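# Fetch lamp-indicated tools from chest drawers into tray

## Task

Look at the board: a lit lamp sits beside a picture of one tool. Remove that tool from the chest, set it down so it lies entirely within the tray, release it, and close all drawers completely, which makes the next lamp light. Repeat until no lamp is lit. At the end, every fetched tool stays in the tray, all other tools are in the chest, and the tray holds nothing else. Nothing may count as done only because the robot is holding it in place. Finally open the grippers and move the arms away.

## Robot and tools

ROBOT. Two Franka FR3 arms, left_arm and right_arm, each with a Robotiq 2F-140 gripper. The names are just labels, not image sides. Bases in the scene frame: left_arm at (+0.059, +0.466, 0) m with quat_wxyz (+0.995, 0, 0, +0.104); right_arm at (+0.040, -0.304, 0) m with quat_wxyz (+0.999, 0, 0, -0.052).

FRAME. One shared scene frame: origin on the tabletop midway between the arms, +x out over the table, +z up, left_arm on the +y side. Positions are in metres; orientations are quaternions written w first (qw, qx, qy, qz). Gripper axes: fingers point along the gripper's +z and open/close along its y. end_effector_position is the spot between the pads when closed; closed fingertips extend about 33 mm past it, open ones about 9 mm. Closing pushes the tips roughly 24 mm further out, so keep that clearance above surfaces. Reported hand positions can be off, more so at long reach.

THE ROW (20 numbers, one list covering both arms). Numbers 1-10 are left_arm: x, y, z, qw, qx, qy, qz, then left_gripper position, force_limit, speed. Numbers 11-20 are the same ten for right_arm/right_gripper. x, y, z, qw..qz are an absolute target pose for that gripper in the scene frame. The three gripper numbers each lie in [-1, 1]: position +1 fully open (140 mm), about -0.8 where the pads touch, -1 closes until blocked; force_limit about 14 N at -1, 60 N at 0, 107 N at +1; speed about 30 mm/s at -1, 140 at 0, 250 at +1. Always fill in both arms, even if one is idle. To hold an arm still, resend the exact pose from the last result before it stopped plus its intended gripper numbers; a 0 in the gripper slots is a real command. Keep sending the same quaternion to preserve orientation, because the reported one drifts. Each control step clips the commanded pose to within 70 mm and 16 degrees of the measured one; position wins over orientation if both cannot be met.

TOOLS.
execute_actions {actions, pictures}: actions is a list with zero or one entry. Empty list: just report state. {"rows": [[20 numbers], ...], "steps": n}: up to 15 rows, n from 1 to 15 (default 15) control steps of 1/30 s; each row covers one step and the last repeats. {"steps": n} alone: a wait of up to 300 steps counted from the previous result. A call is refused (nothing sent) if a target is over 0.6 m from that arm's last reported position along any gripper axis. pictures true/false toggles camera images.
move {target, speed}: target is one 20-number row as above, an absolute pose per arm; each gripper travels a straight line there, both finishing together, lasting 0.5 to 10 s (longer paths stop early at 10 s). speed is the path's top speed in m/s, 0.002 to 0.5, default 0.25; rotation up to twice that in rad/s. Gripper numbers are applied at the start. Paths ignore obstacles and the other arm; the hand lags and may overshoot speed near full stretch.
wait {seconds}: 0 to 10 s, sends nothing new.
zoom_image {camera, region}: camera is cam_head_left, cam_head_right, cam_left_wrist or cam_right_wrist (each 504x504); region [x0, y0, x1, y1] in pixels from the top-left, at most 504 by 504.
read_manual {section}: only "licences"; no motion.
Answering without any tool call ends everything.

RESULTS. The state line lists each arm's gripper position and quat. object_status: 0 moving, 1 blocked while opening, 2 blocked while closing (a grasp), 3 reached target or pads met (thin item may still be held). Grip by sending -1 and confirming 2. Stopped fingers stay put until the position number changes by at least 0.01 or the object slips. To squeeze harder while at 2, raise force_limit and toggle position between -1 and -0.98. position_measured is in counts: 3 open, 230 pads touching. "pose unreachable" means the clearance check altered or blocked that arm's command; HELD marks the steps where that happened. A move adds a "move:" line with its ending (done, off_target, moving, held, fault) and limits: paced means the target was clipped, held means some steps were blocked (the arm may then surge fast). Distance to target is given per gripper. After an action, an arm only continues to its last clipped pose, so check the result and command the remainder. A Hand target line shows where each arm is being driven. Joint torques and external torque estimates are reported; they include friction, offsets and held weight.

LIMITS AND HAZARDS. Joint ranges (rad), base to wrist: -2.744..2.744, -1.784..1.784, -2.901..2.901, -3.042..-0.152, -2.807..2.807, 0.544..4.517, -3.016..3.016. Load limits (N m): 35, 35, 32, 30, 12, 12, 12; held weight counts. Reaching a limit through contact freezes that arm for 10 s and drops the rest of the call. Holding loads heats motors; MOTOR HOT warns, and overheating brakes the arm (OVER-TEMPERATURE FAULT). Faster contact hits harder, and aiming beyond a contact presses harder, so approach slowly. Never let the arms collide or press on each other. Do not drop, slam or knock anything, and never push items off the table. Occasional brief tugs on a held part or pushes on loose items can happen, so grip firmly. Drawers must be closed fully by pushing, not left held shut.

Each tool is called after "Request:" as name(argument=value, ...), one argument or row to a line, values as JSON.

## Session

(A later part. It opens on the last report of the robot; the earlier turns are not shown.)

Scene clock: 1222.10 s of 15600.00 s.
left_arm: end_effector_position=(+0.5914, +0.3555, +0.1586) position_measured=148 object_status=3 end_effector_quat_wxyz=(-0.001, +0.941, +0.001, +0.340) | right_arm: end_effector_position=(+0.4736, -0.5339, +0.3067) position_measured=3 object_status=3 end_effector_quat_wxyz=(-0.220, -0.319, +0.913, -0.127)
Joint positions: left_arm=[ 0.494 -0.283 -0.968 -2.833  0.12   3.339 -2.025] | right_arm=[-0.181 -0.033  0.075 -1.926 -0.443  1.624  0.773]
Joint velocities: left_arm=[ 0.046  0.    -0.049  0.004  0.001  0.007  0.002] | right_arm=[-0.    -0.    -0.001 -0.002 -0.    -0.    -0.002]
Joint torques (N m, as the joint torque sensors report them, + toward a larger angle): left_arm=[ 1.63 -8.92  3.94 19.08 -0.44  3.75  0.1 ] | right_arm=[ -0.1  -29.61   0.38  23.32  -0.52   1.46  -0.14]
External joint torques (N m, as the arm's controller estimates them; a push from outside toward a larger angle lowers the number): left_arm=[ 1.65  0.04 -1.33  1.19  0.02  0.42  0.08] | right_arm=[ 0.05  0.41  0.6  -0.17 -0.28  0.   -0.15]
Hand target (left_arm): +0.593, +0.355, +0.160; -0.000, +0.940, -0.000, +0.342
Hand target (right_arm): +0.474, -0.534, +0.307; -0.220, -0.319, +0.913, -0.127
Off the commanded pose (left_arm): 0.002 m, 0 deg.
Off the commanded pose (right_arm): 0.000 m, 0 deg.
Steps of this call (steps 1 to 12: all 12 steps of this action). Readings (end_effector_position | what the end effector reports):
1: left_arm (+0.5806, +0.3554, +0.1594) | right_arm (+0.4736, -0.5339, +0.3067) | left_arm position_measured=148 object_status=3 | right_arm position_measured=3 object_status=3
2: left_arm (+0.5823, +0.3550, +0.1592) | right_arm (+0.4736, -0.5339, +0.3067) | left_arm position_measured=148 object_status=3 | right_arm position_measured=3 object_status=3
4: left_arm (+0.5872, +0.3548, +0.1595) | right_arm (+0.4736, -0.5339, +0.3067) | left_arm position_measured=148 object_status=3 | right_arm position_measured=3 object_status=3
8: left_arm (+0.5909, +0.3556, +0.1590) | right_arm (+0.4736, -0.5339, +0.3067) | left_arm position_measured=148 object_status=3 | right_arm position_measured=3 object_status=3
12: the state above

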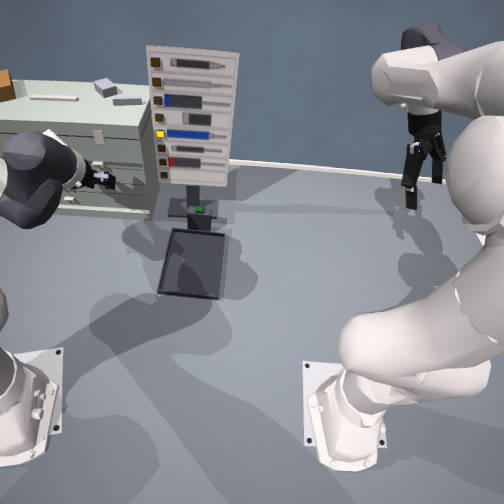

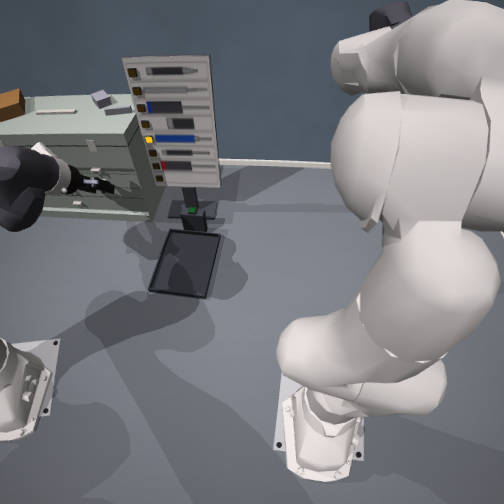

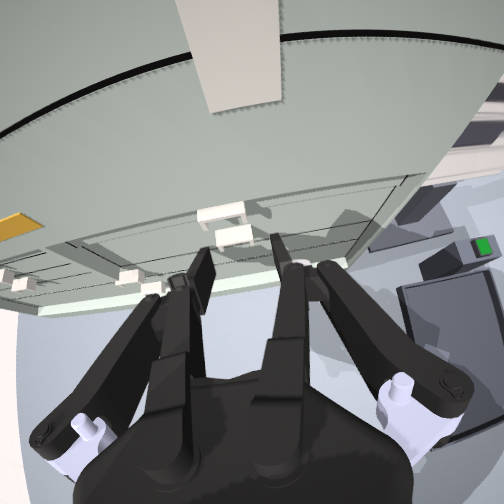

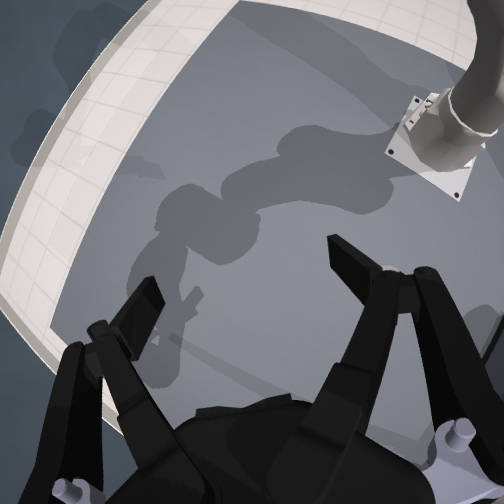

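Request:
execute_actions(
  actions=[
    {"rows":[[0.593,0.357,0.164,0,0.94,0,0.342,-0.15,0,0,0.4736,-0.5339,0.3067,-0.220,-0.319,0.913,-0.127,1,0,0],[0.594,0.357,0.169,0,0.94,0,0.342,-0.15,0,0,0.4736,-0.5339,0.3067,-0.220,-0.319,0.913,-0.127,1,0,0]],"steps":12},
  ],
  pictures=false,
)

Request:
execute_actions(
  actions=[
    {"rows":[[0.594,0.357,0.169,0,0.94,0,0.342,-1,0,-0.5,0.4736,-0.5339,0.3067,-0.220,-0.319,0.913,-0.127,1,0,0]],"steps":15},
  ],
)

Scene clock: 1230.57 s of 15600.00 s.
left_arm: end_effector_position=(+0.5921, +0.3568, +0.1662) position_measured=148 object_status=3 end_effector_quat_wxyz=(+0.001, +0.940, +0.002, +0.340) | right_arm: end_effector_position=(+0.4736, -0.5339, +0.3067) position_measured=3 object_status=3 end_effector_quat_wxyz=(-0.220, -0.319, +0.913, -0.127)
Joint positions: left_arm=[ 0.409 -0.288 -0.872 -2.831  0.133  3.316 -2.025] | right_arm=[-0.181 -0.033  0.075 -1.926 -0.443  1.624  0.773]
Joint velocities: left_arm=[-0.032 -0.     0.037  0.003  0.008 -0.017  0.   ] | right_arm=[-0.    -0.     0.    -0.001 -0.001  0.     0.002]
Joint torques (N m, as the joint torque sensors report them, + toward a larger angle): left_arm=[ -1.53 -11.58   7.79  21.35  -0.17   3.42   0.18] | right_arm=[ -0.24 -29.3    0.92  23.67  -0.49   1.48  -0.12]
External joint torques (N m, as the arm's controller estimates them; a push from outside toward a larger angle lowers the number): left_arm=[-1.52 -1.05  2.91  2.99  0.25  0.1   0.16] | right_arm=[-0.24  0.92  0.99  0.03 -0.26 -0.02 -0.13]
Hand target (left_arm): +0.594, +0.357, +0.169; +0.001, +0.940, +0.000, +0.342
Hand target (right_arm): +0.474, -0.534, +0.307; -0.220, -0.319, +0.913, -0.127
Off the commanded pose (left_arm): 0.003 m, 0 deg.
Off the commanded pose (right_arm): 0.000 m, 0 deg.
Steps of this call (steps 1 to 90: nothing new was sent; then 5.07 s passed at rest; steps 91 to 102: all 12 steps of this action). Readings (end_effector_position | what the end effector reports):
91: left_arm (+0.5919, +0.3554, +0.1598) | right_arm (+0.4736, -0.5339, +0.3067) | left_arm position_measured=148 object_status=3 | right_arm position_measured=3 object_status=3
92: left_arm (+0.5921, +0.3559, +0.1615) | right_arm (+0.4736, -0.5339, +0.3067) | left_arm position_measured=148 object_status=3 | right_arm position_measured=3 object_status=3
94: left_arm (+0.5921, +0.3562, +0.1639) | right_arm (+0.4736, -0.5339, +0.3067) | left_arm position_measured=148 object_status=3 | right_arm position_measured=3 object_status=3
98: left_arm (+0.5921, +0.3566, +0.1658) | right_arm (+0.4736, -0.5339, +0.3067) | left_arm position_measured=148 object_status=3 | right_arm position_measured=3 object_status=3
102: the state above

Scene clock: 1231.07 s of 15600.00 s.
left_arm: end_effector_position=(+0.5920, +0.3562, +0.1669) position_measured=193 object_status=0 end_effector_quat_wxyz=(+0.000, +0.940, -0.001, +0.340) | right_arm: end_effector_position=(+0.4736, -0.5339, +0.3067) position_measured=3 object_status=3 end_effector_quat_wxyz=(-0.220, -0.319, +0.913, -0.127)
Joint positions: left_arm=[ 0.405 -0.29  -0.869 -2.831  0.138  3.313 -2.025] | right_arm=[-0.181 -0.033  0.075 -1.926 -0.443  1.624  0.773]
Joint velocities: left_arm=[ 0.001  0.002 -0.     0.    -0.    -0.     0.   ] | right_arm=[ 0.    -0.     0.     0.001 -0.    -0.001  0.   ]
Joint torques (N m, as the joint torque sensors report them, + toward a larger angle): left_arm=[  0.95 -11.39   7.04  20.93  -0.51   3.39   0.04] | right_arm=[ -0.08 -29.41   0.96  23.93  -0.53   1.49  -0.1 ]
External joint torques (N m, as the arm's controller estimates them; a push from outside toward a larger angle lowers the number): left_arm=[ 0.97 -0.88  2.1   2.47 -0.08  0.06  0.03] | right_arm=[-0.14  0.91  0.97  0.22 -0.3  -0.01 -0.11]
Hand target (left_arm): +0.594, +0.357, +0.169; +0.000, +0.940, +0.000, +0.342
Hand target (right_arm): +0.474, -0.534, +0.307; -0.220, -0.319, +0.913, -0.127
Off the commanded pose (left_arm): 0.003 m, 0 deg.
Off the commanded pose (right_arm): 0.000 m, 0 deg.
Steps of this call (steps 1 to 15: all 15 steps of this action). Readings (end_effector_position | what the end effector reports):
1: left_arm (+0.5921, +0.3565, +0.1663) | right_arm (+0.4736, -0.5339, +0.3067) | left_arm position_measured=148 object_status=0 | right_arm position_measured=3 object_status=3
2: left_arm (+0.5920, +0.3556, +0.1664) | right_arm (+0.4736, -0.5339, +0.3067) | left_arm position_measured=152 object_status=0 | right_arm position_measured=3 object_status=3
4: left_arm (+0.5918, +0.3541, +0.1665) | right_arm (+0.4736, -0.5339, +0.3067) | left_arm position_measured=161 object_status=0 | right_arm position_measured=3 object_status=3
8: left_arm (+0.5918, +0.3549, +0.1667) | right_arm (+0.4736, -0.5339, +0.3067) | left_arm position_measured=180 object_status=0 | right_arm position_measured=3 object_status=3
15: the state above

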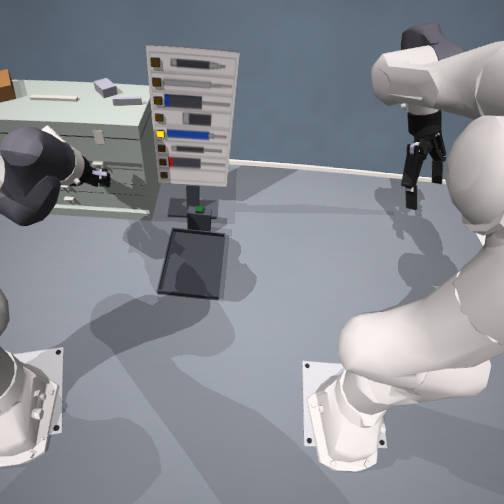

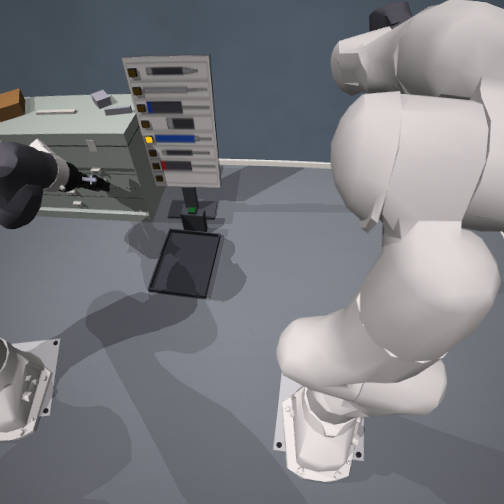

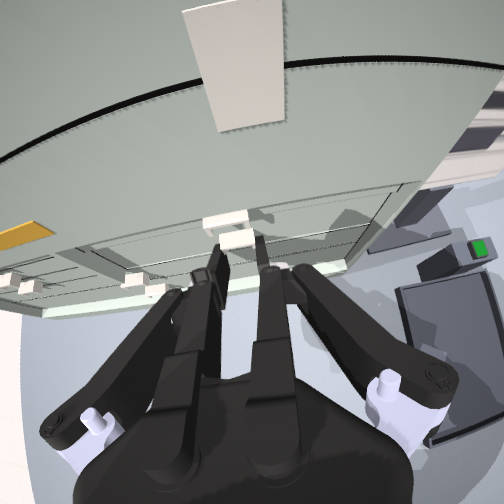

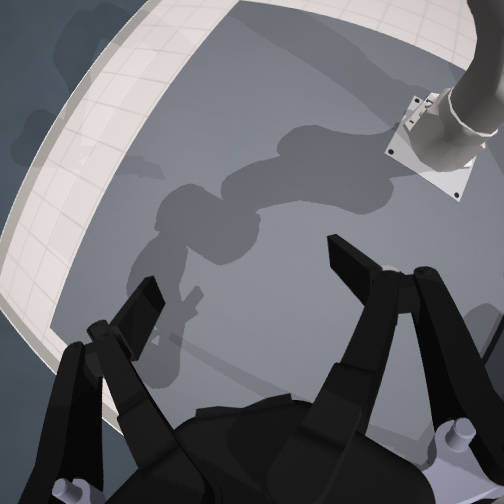

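Request:
move(
  target=[0.548,0.357,0.167,0,0.94,0,0.342,-1,0,-0.5,0.4736,-0.5339,0.3067,-0.220,-0.319,0.913,-0.127,1,0,0],
  speed=0.04,
)

Request:
execute_actions(
  actions=[
    {"rows":[[0.548,0.357,0.167,0,0.94,0,0.342,-0.15,0,0,0.4736,-0.5339,0.3067,-0.220,-0.319,0.913,-0.127,1,0,0]],"steps":10},
  ],
  pictures=false,
)

Request:
move(
  target=[0.559,0.354,0.179,0,0.994,0,0.105,-0.15,0,0,0.4736,-0.5339,0.3067,-0.220,-0.319,0.913,-0.127,1,0,0],
  speed=0.15,
)

Request:
execute_actions(
  actions=[
    {"rows":[[0.562,0.353,0.179,0,0.994,0,0.105,-0.15,0,0,0.4736,-0.5339,0.3067,-0.220,-0.319,0.913,-0.127,1,0,0],[0.566,0.353,0.179,0,0.994,0,0.105,-0.15,0,0,0.4736,-0.5339,0.3067,-0.220,-0.319,0.913,-0.127,1,0,0]],"steps":10},
  ],
  pictures=false,
)

Request:
execute_actions(
  actions=[
    {"rows":[[0.566,0.353,0.179,0,0.994,0,0.105,-1,0,-0.5,0.4736,-0.5339,0.3067,-0.220,-0.319,0.913,-0.127,1,0,0]],"steps":15},
  ],
)

Scene clock: 1247.20 s of 15600.00 s.
left_arm: end_effector_position=(+0.5489, +0.3573, +0.1672) position_measured=193 object_status=2 end_effector_quat_wxyz=(+0.000, +0.940, -0.002, +0.342) | right_arm: end_effector_position=(+0.4736, -0.5339, +0.3067) position_measured=3 object_status=3 end_effector_quat_wxyz=(-0.220, -0.319, +0.913, -0.127)
Joint positions: left_arm=[ 0.153 -0.398 -0.662 -2.961  0.127  3.314 -2.047] | right_arm=[-0.181 -0.033  0.075 -1.926 -0.443  1.624  0.773]
Joint velocities: left_arm=[-0.016 -0.001  0.014 -0.003 -0.008 -0.006  0.003] | right_arm=[ 0.001 -0.001  0.001  0.001 -0.001  0.001 -0.002]
Joint torques (N m, as the joint torque sensors report them, + toward a larger angle): left_arm=[ -2.94 -12.28   6.57  18.3   -0.83   3.33  -0.23] | right_arm=[ -0.26 -29.96   0.97  23.97  -0.55   1.46  -0.1 ]
External joint torques (N m, as the arm's controller estimates them; a push from outside toward a larger angle lowers the number): left_arm=[-2.93 -2.09  1.91  0.01 -0.36  0.03 -0.25] | right_arm=[-0.26  0.32  1.04  0.29 -0.32 -0.04 -0.11]
Hand target (left_arm): +0.548, +0.356, +0.167; +0.002, +0.940, +0.001, +0.342
Hand target (right_arm): +0.474, -0.534, +0.307; -0.220, -0.319, +0.913, -0.127
Off the commanded pose (left_arm): 0.001 m, 0 deg.
Off the commanded pose (right_arm): 0.000 m, 0 deg.
After step 90, 11.73 s passed at rest.
move: done

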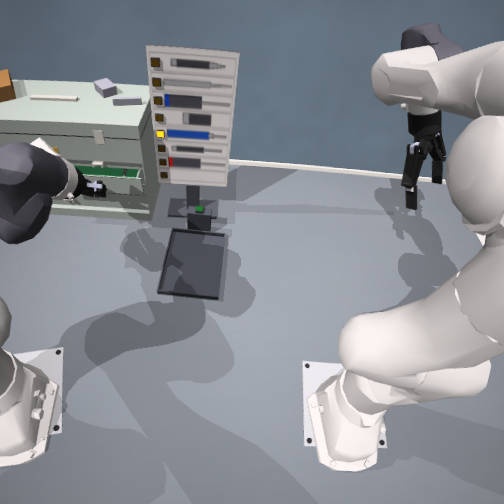

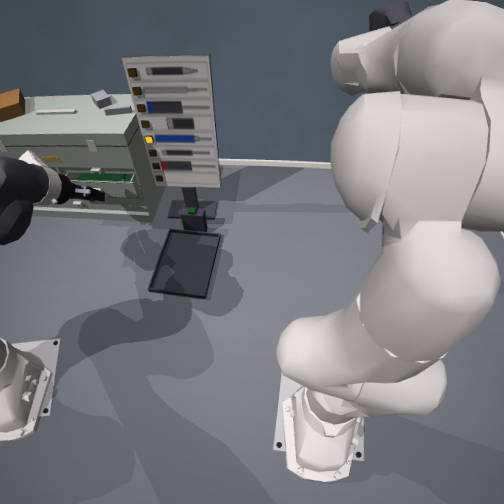

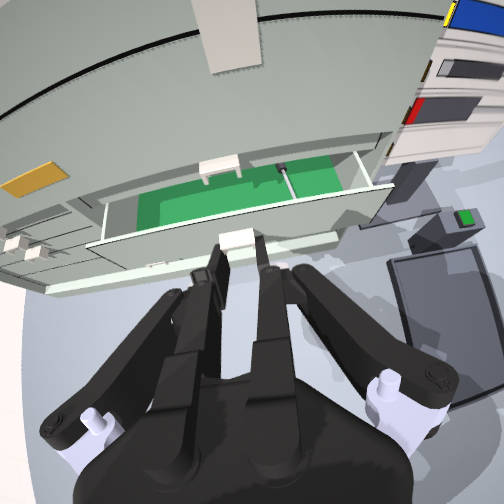

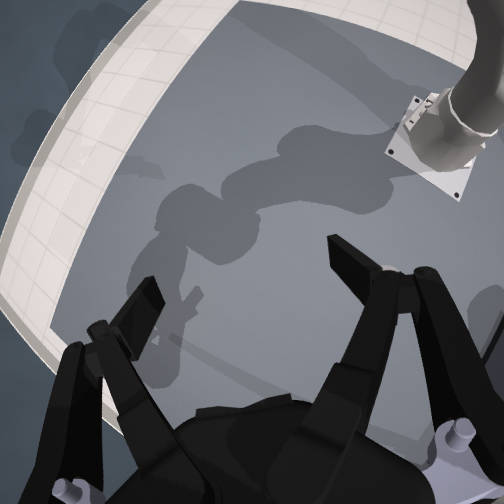

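Scene clock: 1247.53 s of 15600.00 s.
left_arm: end_effector_position=(+0.5488, +0.3574, +0.1675) position_measured=148 object_status=0 end_effector_quat_wxyz=(-0.000, +0.939, -0.002, +0.343) | right_arm: end_effector_position=(+0.4736, -0.5339, +0.3067) position_measured=3 object_status=3 end_effector_quat_wxyz=(-0.220, -0.319, +0.913, -0.127)
Joint positions: left_arm=[ 0.153 -0.4   -0.663 -2.962  0.126  3.313 -2.047] | right_arm=[-0.181 -0.033  0.075 -1.926 -0.443  1.624  0.773]
Joint velocities: left_arm=[-0.001  0.     0.    -0.    -0.    -0.001 -0.001] | right_arm=[-0.    -0.     0.    -0.001 -0.     0.    -0.001]
Joint torques (N m, as the joint torque sensors report them, + toward a larger angle): left_arm=[ -0.42 -11.65   5.24  18.32  -0.96   3.06  -0.18] | right_arm=[ -0.15 -29.65   0.76  23.52  -0.48   1.48  -0.14]
External joint torques (N m, as the arm's controller estimates them; a push from outside toward a larger angle lowers the number): left_arm=[-0.42 -1.51  0.51 -0.03 -0.49 -0.25 -0.19] | right_arm=[-0.21  0.52  0.77 -0.09 -0.26 -0.02 -0.15]
Hand target (left_arm): +0.548, +0.357, +0.167; +0.000, +0.940, +0.000, +0.342
Hand target (right_arm): +0.474, -0.534, +0.307; -0.220, -0.319, +0.913, -0.127
Off the commanded pose (left_arm): 0.001 m, 0 deg.
Off the commanded pose (right_arm): 0.000 m, 0 deg.
Steps of this call (steps 1 to 10: all 10 steps of this action). Readings (end_effector_position | what the end effector reports):
1: left_arm (+0.5489, +0.3573, +0.1672) | right_arm (+0.4736, -0.5339, +0.3067) | left_arm position_measured=193 object_status=0 | right_arm position_measured=3 object_status=3
2: left_arm (+0.5486, +0.3574, +0.1669) | right_arm (+0.4736, -0.5339, +0.3067) | left_arm position_measured=191 object_status=0 | right_arm position_measured=3 object_status=3
4: left_arm (+0.5487, +0.3574, +0.1672) | right_arm (+0.4736, -0.5339, +0.3067) | left_arm position_measured=171 object_status=0 | right_arm position_measured=3 object_status=3
8: left_arm (+0.5488, +0.3574, +0.1675) | right_arm (+0.4736, -0.5339, +0.3067) | left_arm position_measured=148 object_status=0 | right_arm position_measured=3 object_status=3
10: the state above

Scene clock: 1250.07 s of 15600.00 s.
left_arm: end_effector_position=(+0.5562, +0.3500, +0.1799) position_measured=148 object_status=3 end_effector_quat_wxyz=(+0.000, +0.995, +0.001, +0.104) | right_arm: end_effector_position=(+0.4736, -0.5339, +0.3067) position_measured=3 object_status=3 end_effector_quat_wxyz=(-0.220, -0.319, +0.913, -0.127)
Joint positions: left_arm=[-0.287 -0.214 -0.17  -2.485  0.023  2.476 -1.839] | right_arm=[-0.181 -0.033  0.075 -1.926 -0.443  1.624  0.773]
Joint velocities: left_arm=[ 0.    -0.001 -0.001  0.    -0.003 -0.012  0.013] | right_arm=[-0.    -0.    -0.001  0.001  0.    -0.001 -0.001]
Joint torques (N m, as the joint torque sensors report them, + toward a larger angle): left_arm=[ -1.1  -22.65   2.71  25.04   0.17   2.7    0.37] | right_arm=[  0.02 -29.55   0.58  23.3   -0.49   1.5   -0.14]
External joint torques (N m, as the arm's controller estimates them; a push from outside toward a larger angle lowers the number): left_arm=[-1.04  0.44  1.99  2.12 -0.48 -0.26  0.36] | right_arm=[ 0.11  0.65  0.74 -0.31 -0.26  0.02 -0.15]
Hand target (left_arm): +0.555, +0.349, +0.179; +0.001, +0.995, -0.003, +0.102
Hand target (right_arm): +0.474, -0.534, +0.307; -0.220, -0.319, +0.913, -0.127
Off the commanded pose (left_arm): 0.005 m, 0 deg.
Off the commanded pose (right_arm): 0.000 m, 0 deg.
move: off_target (left_arm)

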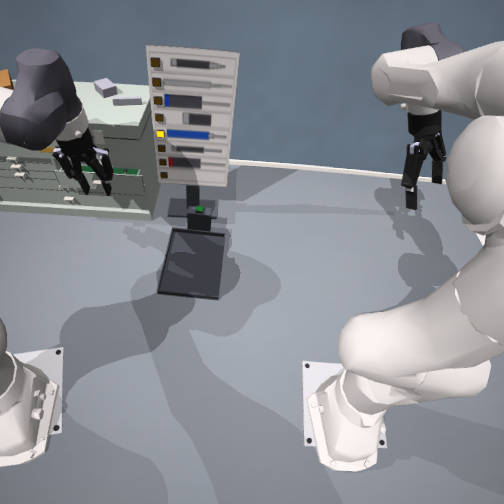

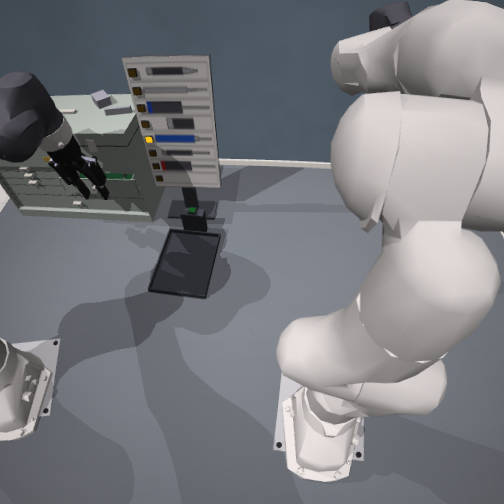

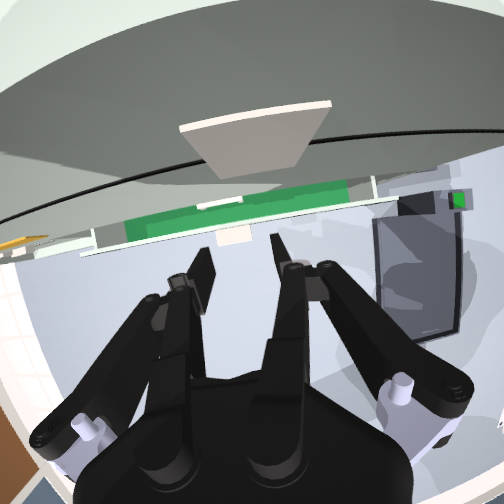

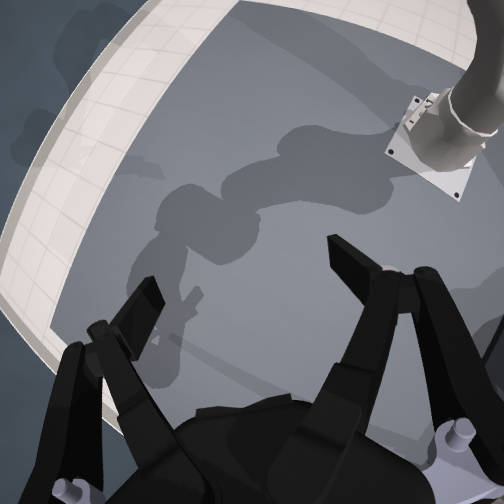

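Scene clock: 1250.40 s of 15600.00 s.
left_arm: end_effector_position=(+0.5637, +0.3515, +0.1781) position_measured=148 object_status=3 end_effector_quat_wxyz=(+0.000, +0.995, +0.002, +0.103) | right_arm: end_effector_position=(+0.4736, -0.5339, +0.3067) position_measured=3 object_status=3 end_effector_quat_wxyz=(-0.220, -0.319, +0.913, -0.127)
Joint positions: left_arm=[-0.284 -0.189 -0.166 -2.463  0.029  2.477 -1.837] | right_arm=[-0.181 -0.033  0.075 -1.926 -0.443  1.624  0.773]
Joint velocities: left_arm=[0.001 0.004 0.003 0.009 0.004 0.    0.002] | right_arm=[ 0.     0.001 -0.     0.    -0.001 -0.001  0.001]
Joint torques (N m, as the joint torque sensors report them, + toward a larger angle): left_arm=[  0.92 -24.37   2.14  25.34   1.22   3.39   0.14] | right_arm=[ -0.05 -29.64   0.47  23.53  -0.5    1.47  -0.1 ]
External joint torques (N m, as the arm's controller estimates them; a push from outside toward a larger angle lowers the number): left_arm=[ 0.9  -0.47  1.44  2.51  0.57  0.46  0.13] | right_arm=[ 0.    0.48  0.59 -0.05 -0.27 -0.02 -0.11]
Hand target (left_arm): +0.566, +0.353, +0.179; -0.000, +0.994, +0.000, +0.105
Hand target (right_arm): +0.474, -0.534, +0.307; -0.220, -0.319, +0.913, -0.127
Off the commanded pose (left_arm): 0.003 m, 0 deg.
Off the commanded pose (right_arm): 0.000 m, 0 deg.
Steps of this call (steps 1 to 10: all 10 steps of this action). Readings (end_effector_position | what the end effector reports):
1: left_arm (+0.5571, +0.3500, +0.1799) | right_arm (+0.4736, -0.5339, +0.3067) | left_arm position_measured=148 object_status=3 | right_arm position_measured=3 object_status=3
2: left_arm (+0.5591, +0.3500, +0.1798) | right_arm (+0.4736, -0.5339, +0.3067) | left_arm position_measured=148 object_status=3 | right_arm position_measured=3 object_status=3
4: left_arm (+0.5619, +0.3507, +0.1789) | right_arm (+0.4736, -0.5339, +0.3067) | left_arm position_measured=148 object_status=3 | right_arm position_measured=3 object_status=3
8: left_arm (+0.5634, +0.3514, +0.1779) | right_arm (+0.4736, -0.5339, +0.3067) | left_arm position_measured=148 object_status=3 | right_arm position_measured=3 object_status=3
10: the state above

Scene clock: 1250.90 s of 15600.00 s.
left_arm: end_effector_position=(+0.5644, +0.3519, +0.1785) position_measured=193 object_status=0 end_effector_quat_wxyz=(+0.000, +0.995, +0.001, +0.104) | right_arm: end_effector_position=(+0.4736, -0.5339, +0.3067) position_measured=3 object_status=3 end_effector_quat_wxyz=(-0.220, -0.319, +0.913, -0.127)
Joint positions: left_arm=[-0.284 -0.189 -0.165 -2.462  0.029  2.478 -1.837] | right_arm=[-0.181 -0.033  0.075 -1.926 -0.443  1.624  0.773]
Joint velocities: left_arm=[ 0.001 -0.    -0.     0.    -0.001 -0.     0.   ] | right_arm=[ 0.    -0.     0.     0.001 -0.    -0.001  0.   ]
Joint torques (N m, as the joint torque sensors report them, + toward a larger angle): left_arm=[  0.65 -24.13   2.36  24.83   1.14   3.48   0.21] | right_arm=[ -0.56 -29.47   0.56  23.8   -0.57   1.51  -0.11]
External joint torques (N m, as the arm's controller estimates them; a push from outside toward a larger angle lowers the number): left_arm=[ 0.58 -0.28  1.6   1.98  0.49  0.54  0.21] | right_arm=[-0.57  0.81  0.61  0.11 -0.34  0.01 -0.12]
Hand target (left_arm): +0.566, +0.353, +0.179; +0.000, +0.994, +0.000, +0.105
Hand target (right_arm): +0.474, -0.534, +0.307; -0.220, -0.319, +0.913, -0.127
Off the commanded pose (left_arm): 0.002 m, 0 deg.
Off the commanded pose (right_arm): 0.000 m, 0 deg.
Steps of this call (steps 1 to 15: all 15 steps of this action). Readings (end_effector_position | what the end effector reports):
1: left_arm (+0.5639, +0.3515, +0.1782) | right_arm (+0.4736, -0.5339, +0.3067) | left_arm position_measured=148 object_status=0 | right_arm position_measured=3 object_status=3
2: left_arm (+0.5640, +0.3515, +0.1782) | right_arm (+0.4736, -0.5339, +0.3067) | left_arm position_measured=152 object_status=0 | right_arm position_measured=3 object_status=3
4: left_arm (+0.5641, +0.3516, +0.1783) | right_arm (+0.4736, -0.5339, +0.3067) | left_arm position_measured=161 object_status=0 | right_arm position_measured=3 object_status=3
8: left_arm (+0.5641, +0.3516, +0.1783) | right_arm (+0.4736, -0.5339, +0.3067) | left_arm position_measured=180 object_status=0 | right_arm position_measured=3 object_status=3
15: the state above

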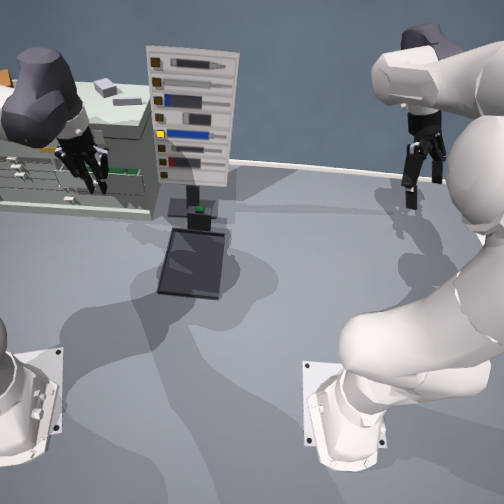

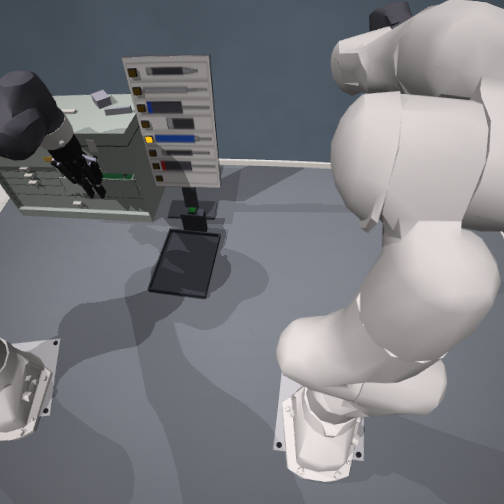

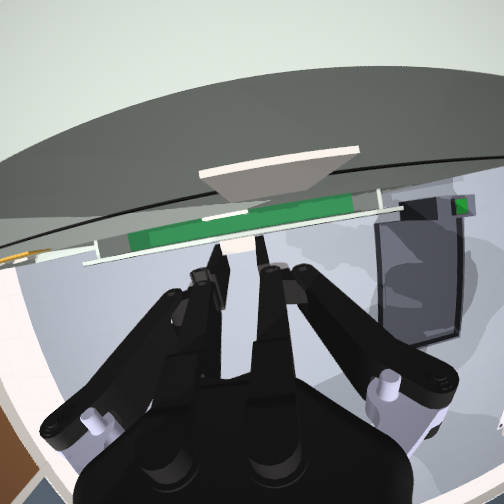

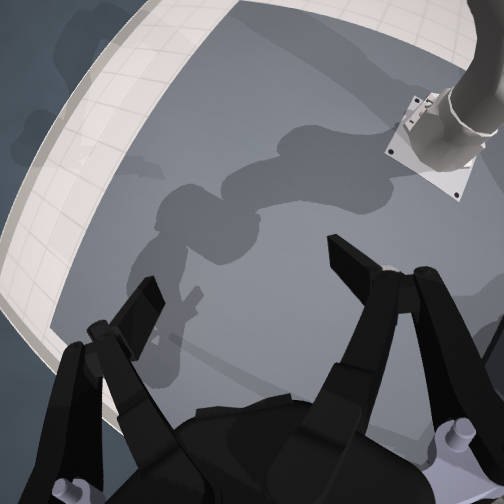

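Request:
move(
  target=[0.44,0.355,0.179,0,0.994,0,0.105,-1,0,-0.5,0.4736,-0.5339,0.3067,-0.220,-0.319,0.913,-0.127,1,0,0],
  speed=0.07,
)

Scene clock: 1262.93 s of 15600.00 s.
left_arm: end_effector_position=(+0.4411, +0.3551, +0.1777) position_measured=193 object_status=2 end_effector_quat_wxyz=(+0.003, +0.994, -0.001, +0.105) | right_arm: end_effector_position=(+0.4736, -0.5339, +0.3067) position_measured=3 object_status=3 end_effector_quat_wxyz=(-0.220, -0.319, +0.913, -0.127)
Joint positions: left_arm=[-0.368 -0.592 -0.168 -2.816 -0.054  2.431 -1.841] | right_arm=[-0.181 -0.033  0.075 -1.926 -0.443  1.624  0.773]
Joint velocities: left_arm=[ 0.    -0.004 -0.001  0.001 -0.002 -0.006 -0.001] | right_arm=[ 0.001  0.001 -0.    -0.001 -0.     0.001 -0.002]
Joint torques (N m, as the joint torque sensors report them, + toward a larger angle): left_arm=[ -2.27 -12.23   1.35  23.92   0.12   2.51  -0.08] | right_arm=[ -0.05 -29.8    1.24  23.54  -0.51   1.43  -0.09]
External joint torques (N m, as the arm's controller estimates them; a push from outside toward a larger angle lowers the number): left_arm=[-2.26 -1.85 -0.06  0.74 -0.56 -0.45 -0.08] | right_arm=[-0.1   0.3   1.26 -0.01 -0.29 -0.05 -0.1 ]
Hand target (left_arm): +0.440, +0.353, +0.178; +0.003, +0.995, -0.001, +0.104
Hand target (right_arm): +0.474, -0.534, +0.307; -0.220, -0.319, +0.913, -0.127
Off the commanded pose (left_arm): 0.002 m, 0 deg.
Off the commanded pose (right_arm): 0.000 m, 0 deg.
After step 90, 6.87 s passed at rest.
move: done

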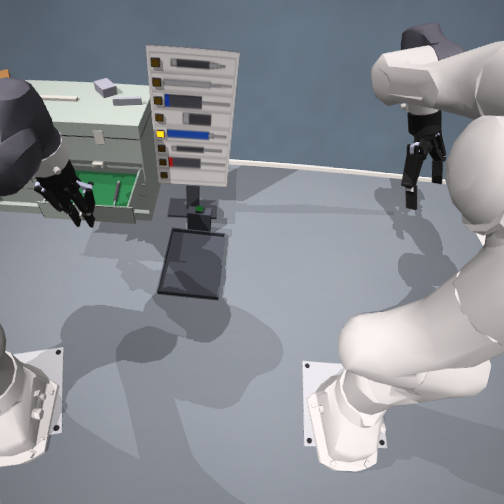

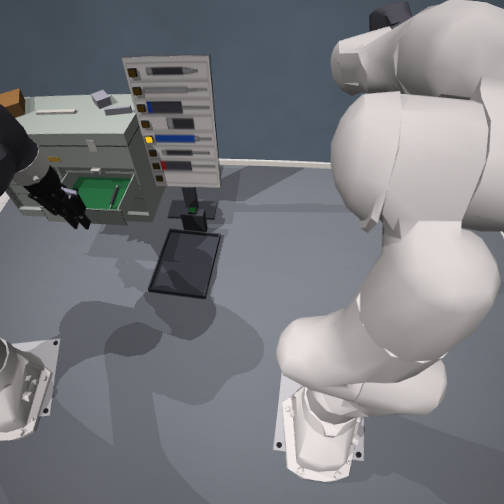

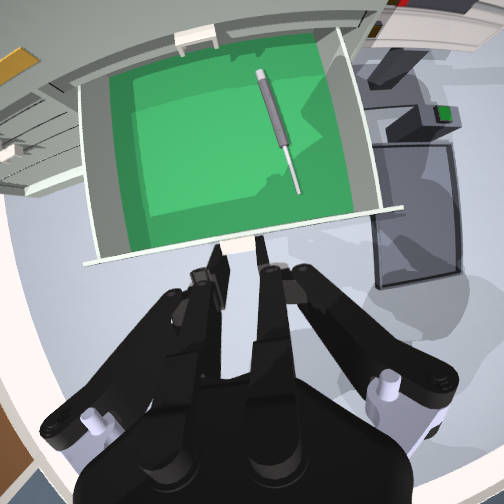

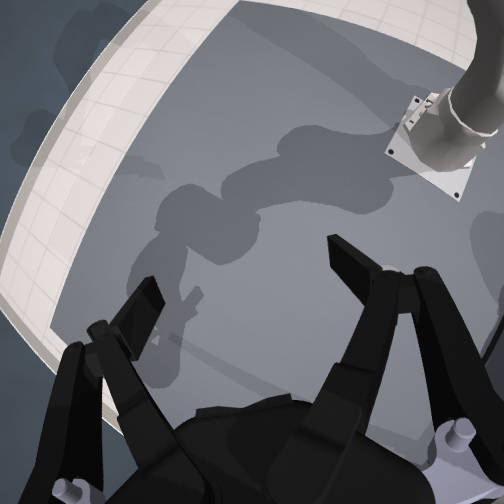

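R2: precision screwdriver (tool 6). Close.

Request:
move(
  target=[0.562,0.352,0.179,0,0.994,0,0.105,-1,0,-0.5,0.4736,-0.5339,0.3067,-0.220,-0.319,0.913,-0.127,1,0,0],
  speed=0.08,
)

Request:
execute_actions(
  actions=[
    {"rows":[[0.562,0.352,0.179,0,0.994,0,0.105,-0.15,0,0,0.4736,-0.5339,0.3067,-0.220,-0.319,0.913,-0.127,1,0,0]],"steps":10},
  ],
  pictures=false,
)

Request:
move(
  target=[0.546,0.356,0.166,0,0.94,0,0.342,-0.15,0,0,0.4736,-0.5339,0.3067,-0.220,-0.319,0.913,-0.127,1,0,0],
  speed=0.15,
)

Request:
move(
  target=[0.600,0.356,0.166,0,0.94,0,0.342,-0.15,0,0,0.4736,-0.5339,0.3067,-0.220,-0.319,0.913,-0.127,1,0,0],
  speed=0.03,
)

Scene clock: 1278.07 s of 15600.00 s.
left_arm: end_effector_position=(+0.5597, +0.3520, +0.1785) position_measured=193 object_status=2 end_effector_quat_wxyz=(-0.002, +0.995, -0.000, +0.103) | right_arm: end_effector_position=(+0.4736, -0.5339, +0.3067) position_measured=3 object_status=3 end_effector_quat_wxyz=(-0.220, -0.319, +0.913, -0.127)
Joint positions: left_arm=[-0.285 -0.201 -0.168 -2.475  0.034  2.476 -1.84 ] | right_arm=[-0.181 -0.033  0.075 -1.926 -0.443  1.624  0.773]
Joint velocities: left_arm=[ 0.     0.004  0.     0.003  0.005 -0.001 -0.004] | right_arm=[-0.     0.001 -0.    -0.001 -0.     0.001  0.002]
Joint torques (N m, as the joint torque sensors report them, + toward a larger angle): left_arm=[  0.86 -23.6    2.21  26.34   1.57   3.42  -0.22] | right_arm=[ -0.05 -29.99   0.87  23.81  -0.56   1.48  -0.14]
External joint torques (N m, as the arm's controller estimates them; a push from outside toward a larger angle lowers the number): left_arm=[ 0.85 -0.2   1.46  3.57  0.92  0.5  -0.22] | right_arm=[-0.05  0.09  0.95  0.26 -0.33  0.   -0.15]
Hand target (left_arm): +0.562, +0.354, +0.180; -0.003, +0.994, +0.001, +0.106
Hand target (right_arm): +0.474, -0.534, +0.307; -0.220, -0.319, +0.913, -0.127
Off the commanded pose (left_arm): 0.002 m, 0 deg.
Off the commanded pose (right_arm): 0.000 m, 0 deg.
After step 90, 10.27 s passed at rest.
move: done

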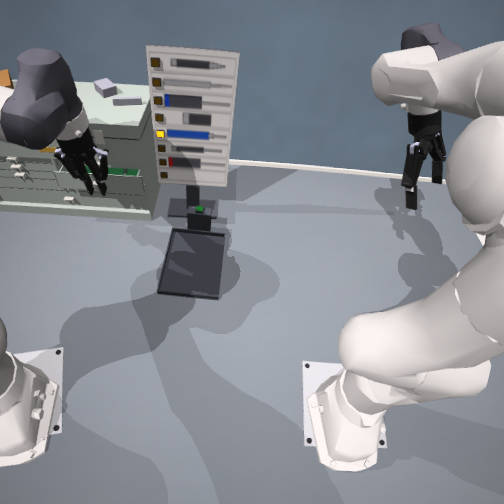

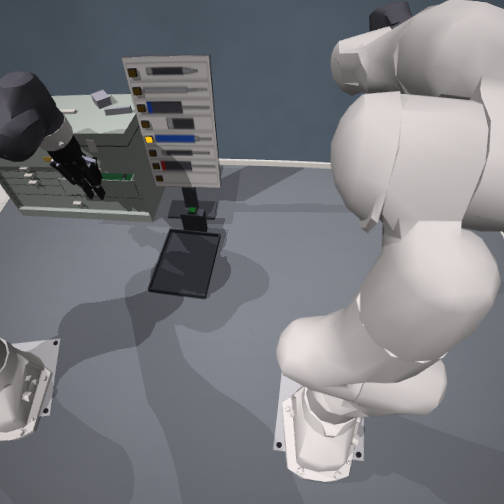

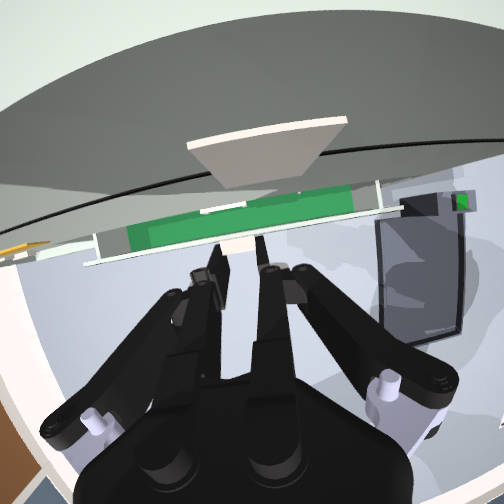

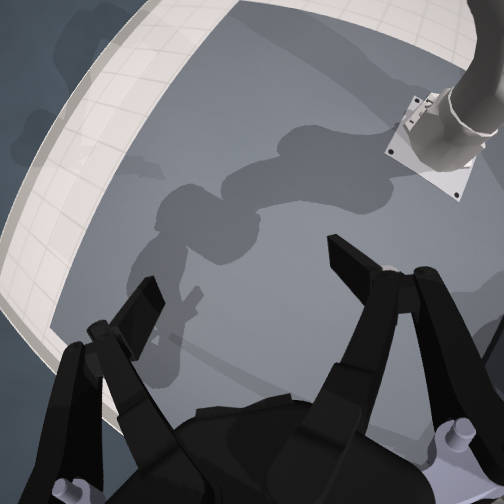

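Scene clock: 1278.40 s of 15600.00 s.
left_arm: end_effector_position=(+0.5604, +0.3521, +0.1782) position_measured=148 object_status=0 end_effector_quat_wxyz=(-0.001, +0.995, +0.001, +0.103) | right_arm: end_effector_position=(+0.4736, -0.5339, +0.3067) position_measured=3 object_status=3 end_effector_quat_wxyz=(-0.220, -0.319, +0.913, -0.127)
Joint positions: left_arm=[-0.285 -0.2   -0.167 -2.474  0.032  2.477 -1.839] | right_arm=[-0.181 -0.033  0.075 -1.926 -0.443  1.624  0.773]
Joint velocities: left_arm=[ 0.    -0.001 -0.     0.001 -0.001  0.002  0.002] | right_arm=[ 0.001  0.     0.001  0.001 -0.     0.     0.001]
Joint torques (N m, as the joint torque sensors report them, + toward a larger angle): left_arm=[ -0.22 -23.95   2.81  24.77   0.07   3.33   0.3 ] | right_arm=[ -0.12 -29.64   1.12  23.8   -0.53   1.44  -0.16]
External joint torques (N m, as the arm's controller estimates them; a push from outside toward a larger angle lowers the number): left_arm=[-0.26 -0.41  2.04  1.87 -0.58  0.38  0.29] | right_arm=[-0.21  0.53  1.1   0.18 -0.3  -0.06 -0.17]
Hand target (left_arm): +0.562, +0.352, +0.179; +0.000, +0.994, -0.000, +0.105
Hand target (right_arm): +0.474, -0.534, +0.307; -0.220, -0.319, +0.913, -0.127
Off the commanded pose (left_arm): 0.002 m, 0 deg.
Off the commanded pose (right_arm): 0.000 m, 0 deg.
Steps of this call (steps 1 to 10: all 10 steps of this action). Readings (end_effector_position | what the end effector reports):
1: left_arm (+0.5597, +0.3520, +0.1785) | right_arm (+0.4736, -0.5339, +0.3067) | left_arm position_measured=193 object_status=0 | right_arm position_measured=3 object_status=3
2: left_arm (+0.5598, +0.3520, +0.1782) | right_arm (+0.4736, -0.5339, +0.3067) | left_arm position_measured=191 object_status=0 | right_arm position_measured=3 object_status=3
4: left_arm (+0.5600, +0.3521, +0.1780) | right_arm (+0.4736, -0.5339, +0.3067) | left_arm position_measured=171 object_status=0 | right_arm position_measured=3 object_status=3
8: left_arm (+0.5603, +0.3521, +0.1782) | right_arm (+0.4736, -0.5339, +0.3067) | left_arm position_measured=148 object_status=0 | right_arm position_measured=3 object_status=3
10: the state above

Scene clock: 1281.03 s of 15600.00 s.
left_arm: end_effector_position=(+0.5493, +0.3598, +0.1649) position_measured=148 object_status=3 end_effector_quat_wxyz=(-0.003, +0.939, -0.002, +0.343) | right_arm: end_effector_position=(+0.4736, -0.5339, +0.3067) position_measured=3 object_status=3 end_effector_quat_wxyz=(-0.220, -0.319, +0.913, -0.127)
Joint positions: left_arm=[ 0.184 -0.396 -0.69  -2.963  0.134  3.324 -2.052] | right_arm=[-0.181 -0.033  0.075 -1.926 -0.443  1.624  0.773]
Joint velocities: left_arm=[ 0.005 -0.    -0.007 -0.001 -0.015  0.014 -0.004] | right_arm=[ 0.     0.     0.001 -0.    -0.     0.    -0.001]
Joint torques (N m, as the joint torque sensors report them, + toward a larger angle): left_arm=[  1.59 -10.94   5.16  17.26  -1.08   3.66   0.05] | right_arm=[ -0.38 -29.86   0.68  23.63  -0.5    1.47  -0.12]
External joint torques (N m, as the arm's controller estimates them; a push from outside toward a larger angle lowers the number): left_arm=[ 1.55 -1.02  0.27 -0.82 -0.55  0.37  0.04] | right_arm=[-0.5   0.31  0.64  0.05 -0.28 -0.02 -0.13]
Hand target (left_arm): +0.550, +0.361, +0.166; -0.001, +0.939, +0.003, +0.345
Hand target (right_arm): +0.474, -0.534, +0.307; -0.220, -0.319, +0.913, -0.127
Off the commanded pose (left_arm): 0.005 m, 0 deg.
Off the commanded pose (right_arm): 0.000 m, 0 deg.
move: off_target (left_arm)

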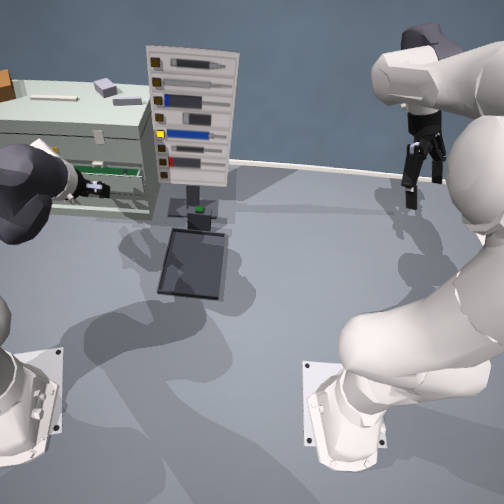

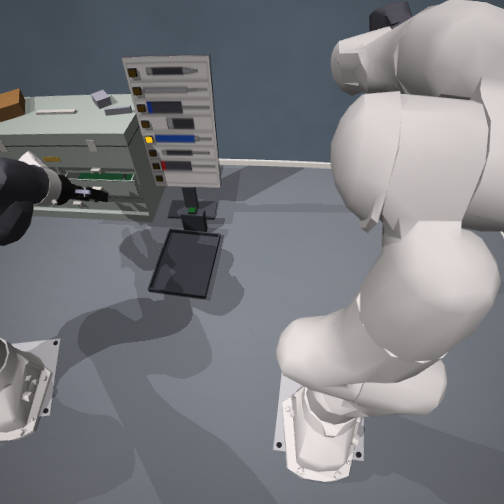

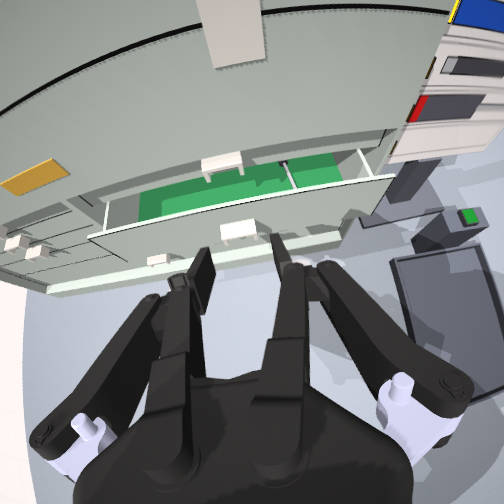

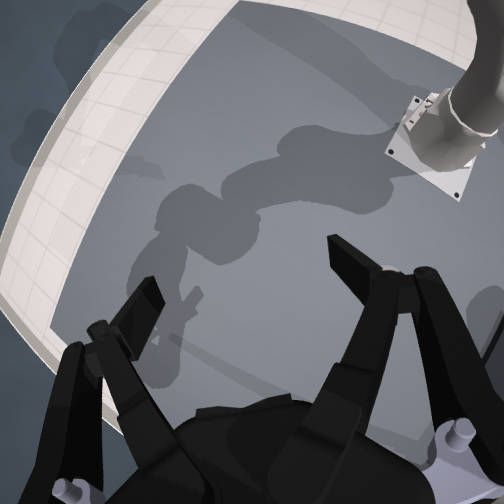

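Scene clock: 1282.97 s of 15600.00 s.
left_arm: end_effector_position=(+0.5963, +0.3580, +0.1637) position_measured=148 object_status=3 end_effector_quat_wxyz=(-0.003, +0.941, -0.000, +0.340) | right_arm: end_effector_position=(+0.4736, -0.5339, +0.3067) position_measured=3 object_status=3 end_effector_quat_wxyz=(-0.220, -0.319, +0.913, -0.127)
Joint positions: left_arm=[ 0.482 -0.284 -0.943 -2.818  0.135  3.32  -2.025] | right_arm=[-0.181 -0.033  0.075 -1.926 -0.443  1.624  0.773]
Joint velocities: left_arm=[ 0.036 -0.005 -0.038  0.002 -0.     0.005  0.01 ] | right_arm=[ 0.001  0.     0.001 -0.    -0.    -0.001 -0.   ]
Joint torques (N m, as the joint torque sensors report them, + toward a larger angle): left_arm=[ 1.86 -5.57  4.23 24.39 -0.38  3.21 -0.06] | right_arm=[ -0.46 -29.97   0.8   23.9   -0.52   1.47  -0.1 ]
External joint torques (N m, as the arm's controller estimates them; a push from outside toward a larger angle lowers the number): left_arm=[ 1.8   3.86 -1.06  6.17  0.1  -0.1  -0.07] | right_arm=[-0.56  0.12  0.78  0.32 -0.3  -0.03 -0.1 ]
Hand target (left_arm): +0.600, +0.357, +0.166; -0.002, +0.940, -0.001, +0.341
Hand target (right_arm): +0.474, -0.534, +0.307; -0.220, -0.319, +0.913, -0.127
Off the commanded pose (left_arm): 0.005 m, 0 deg.
Off the commanded pose (right_arm): 0.000 m, 0 deg.
move: off_target (left_arm)

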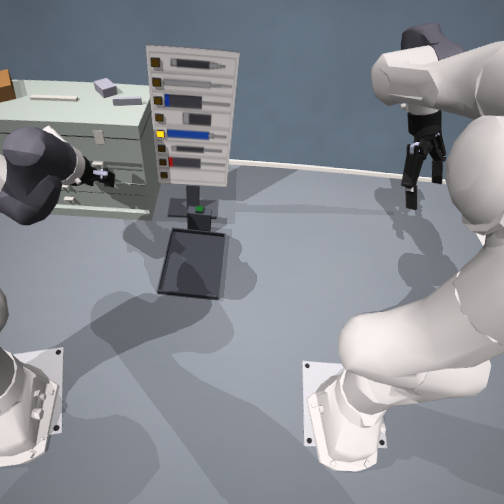

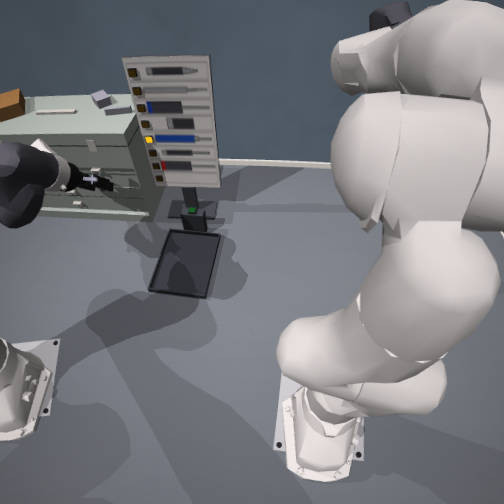

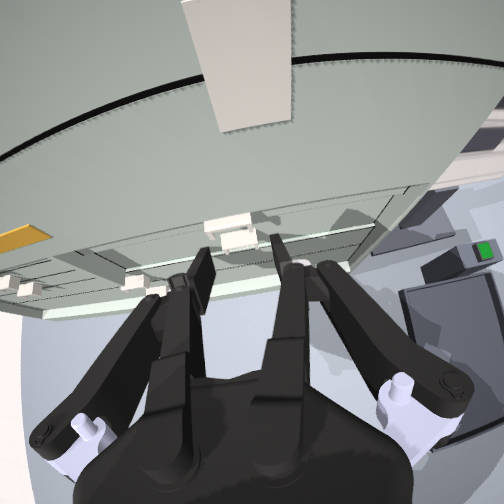

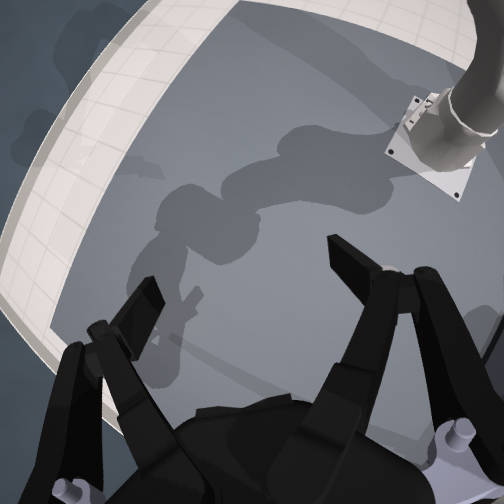

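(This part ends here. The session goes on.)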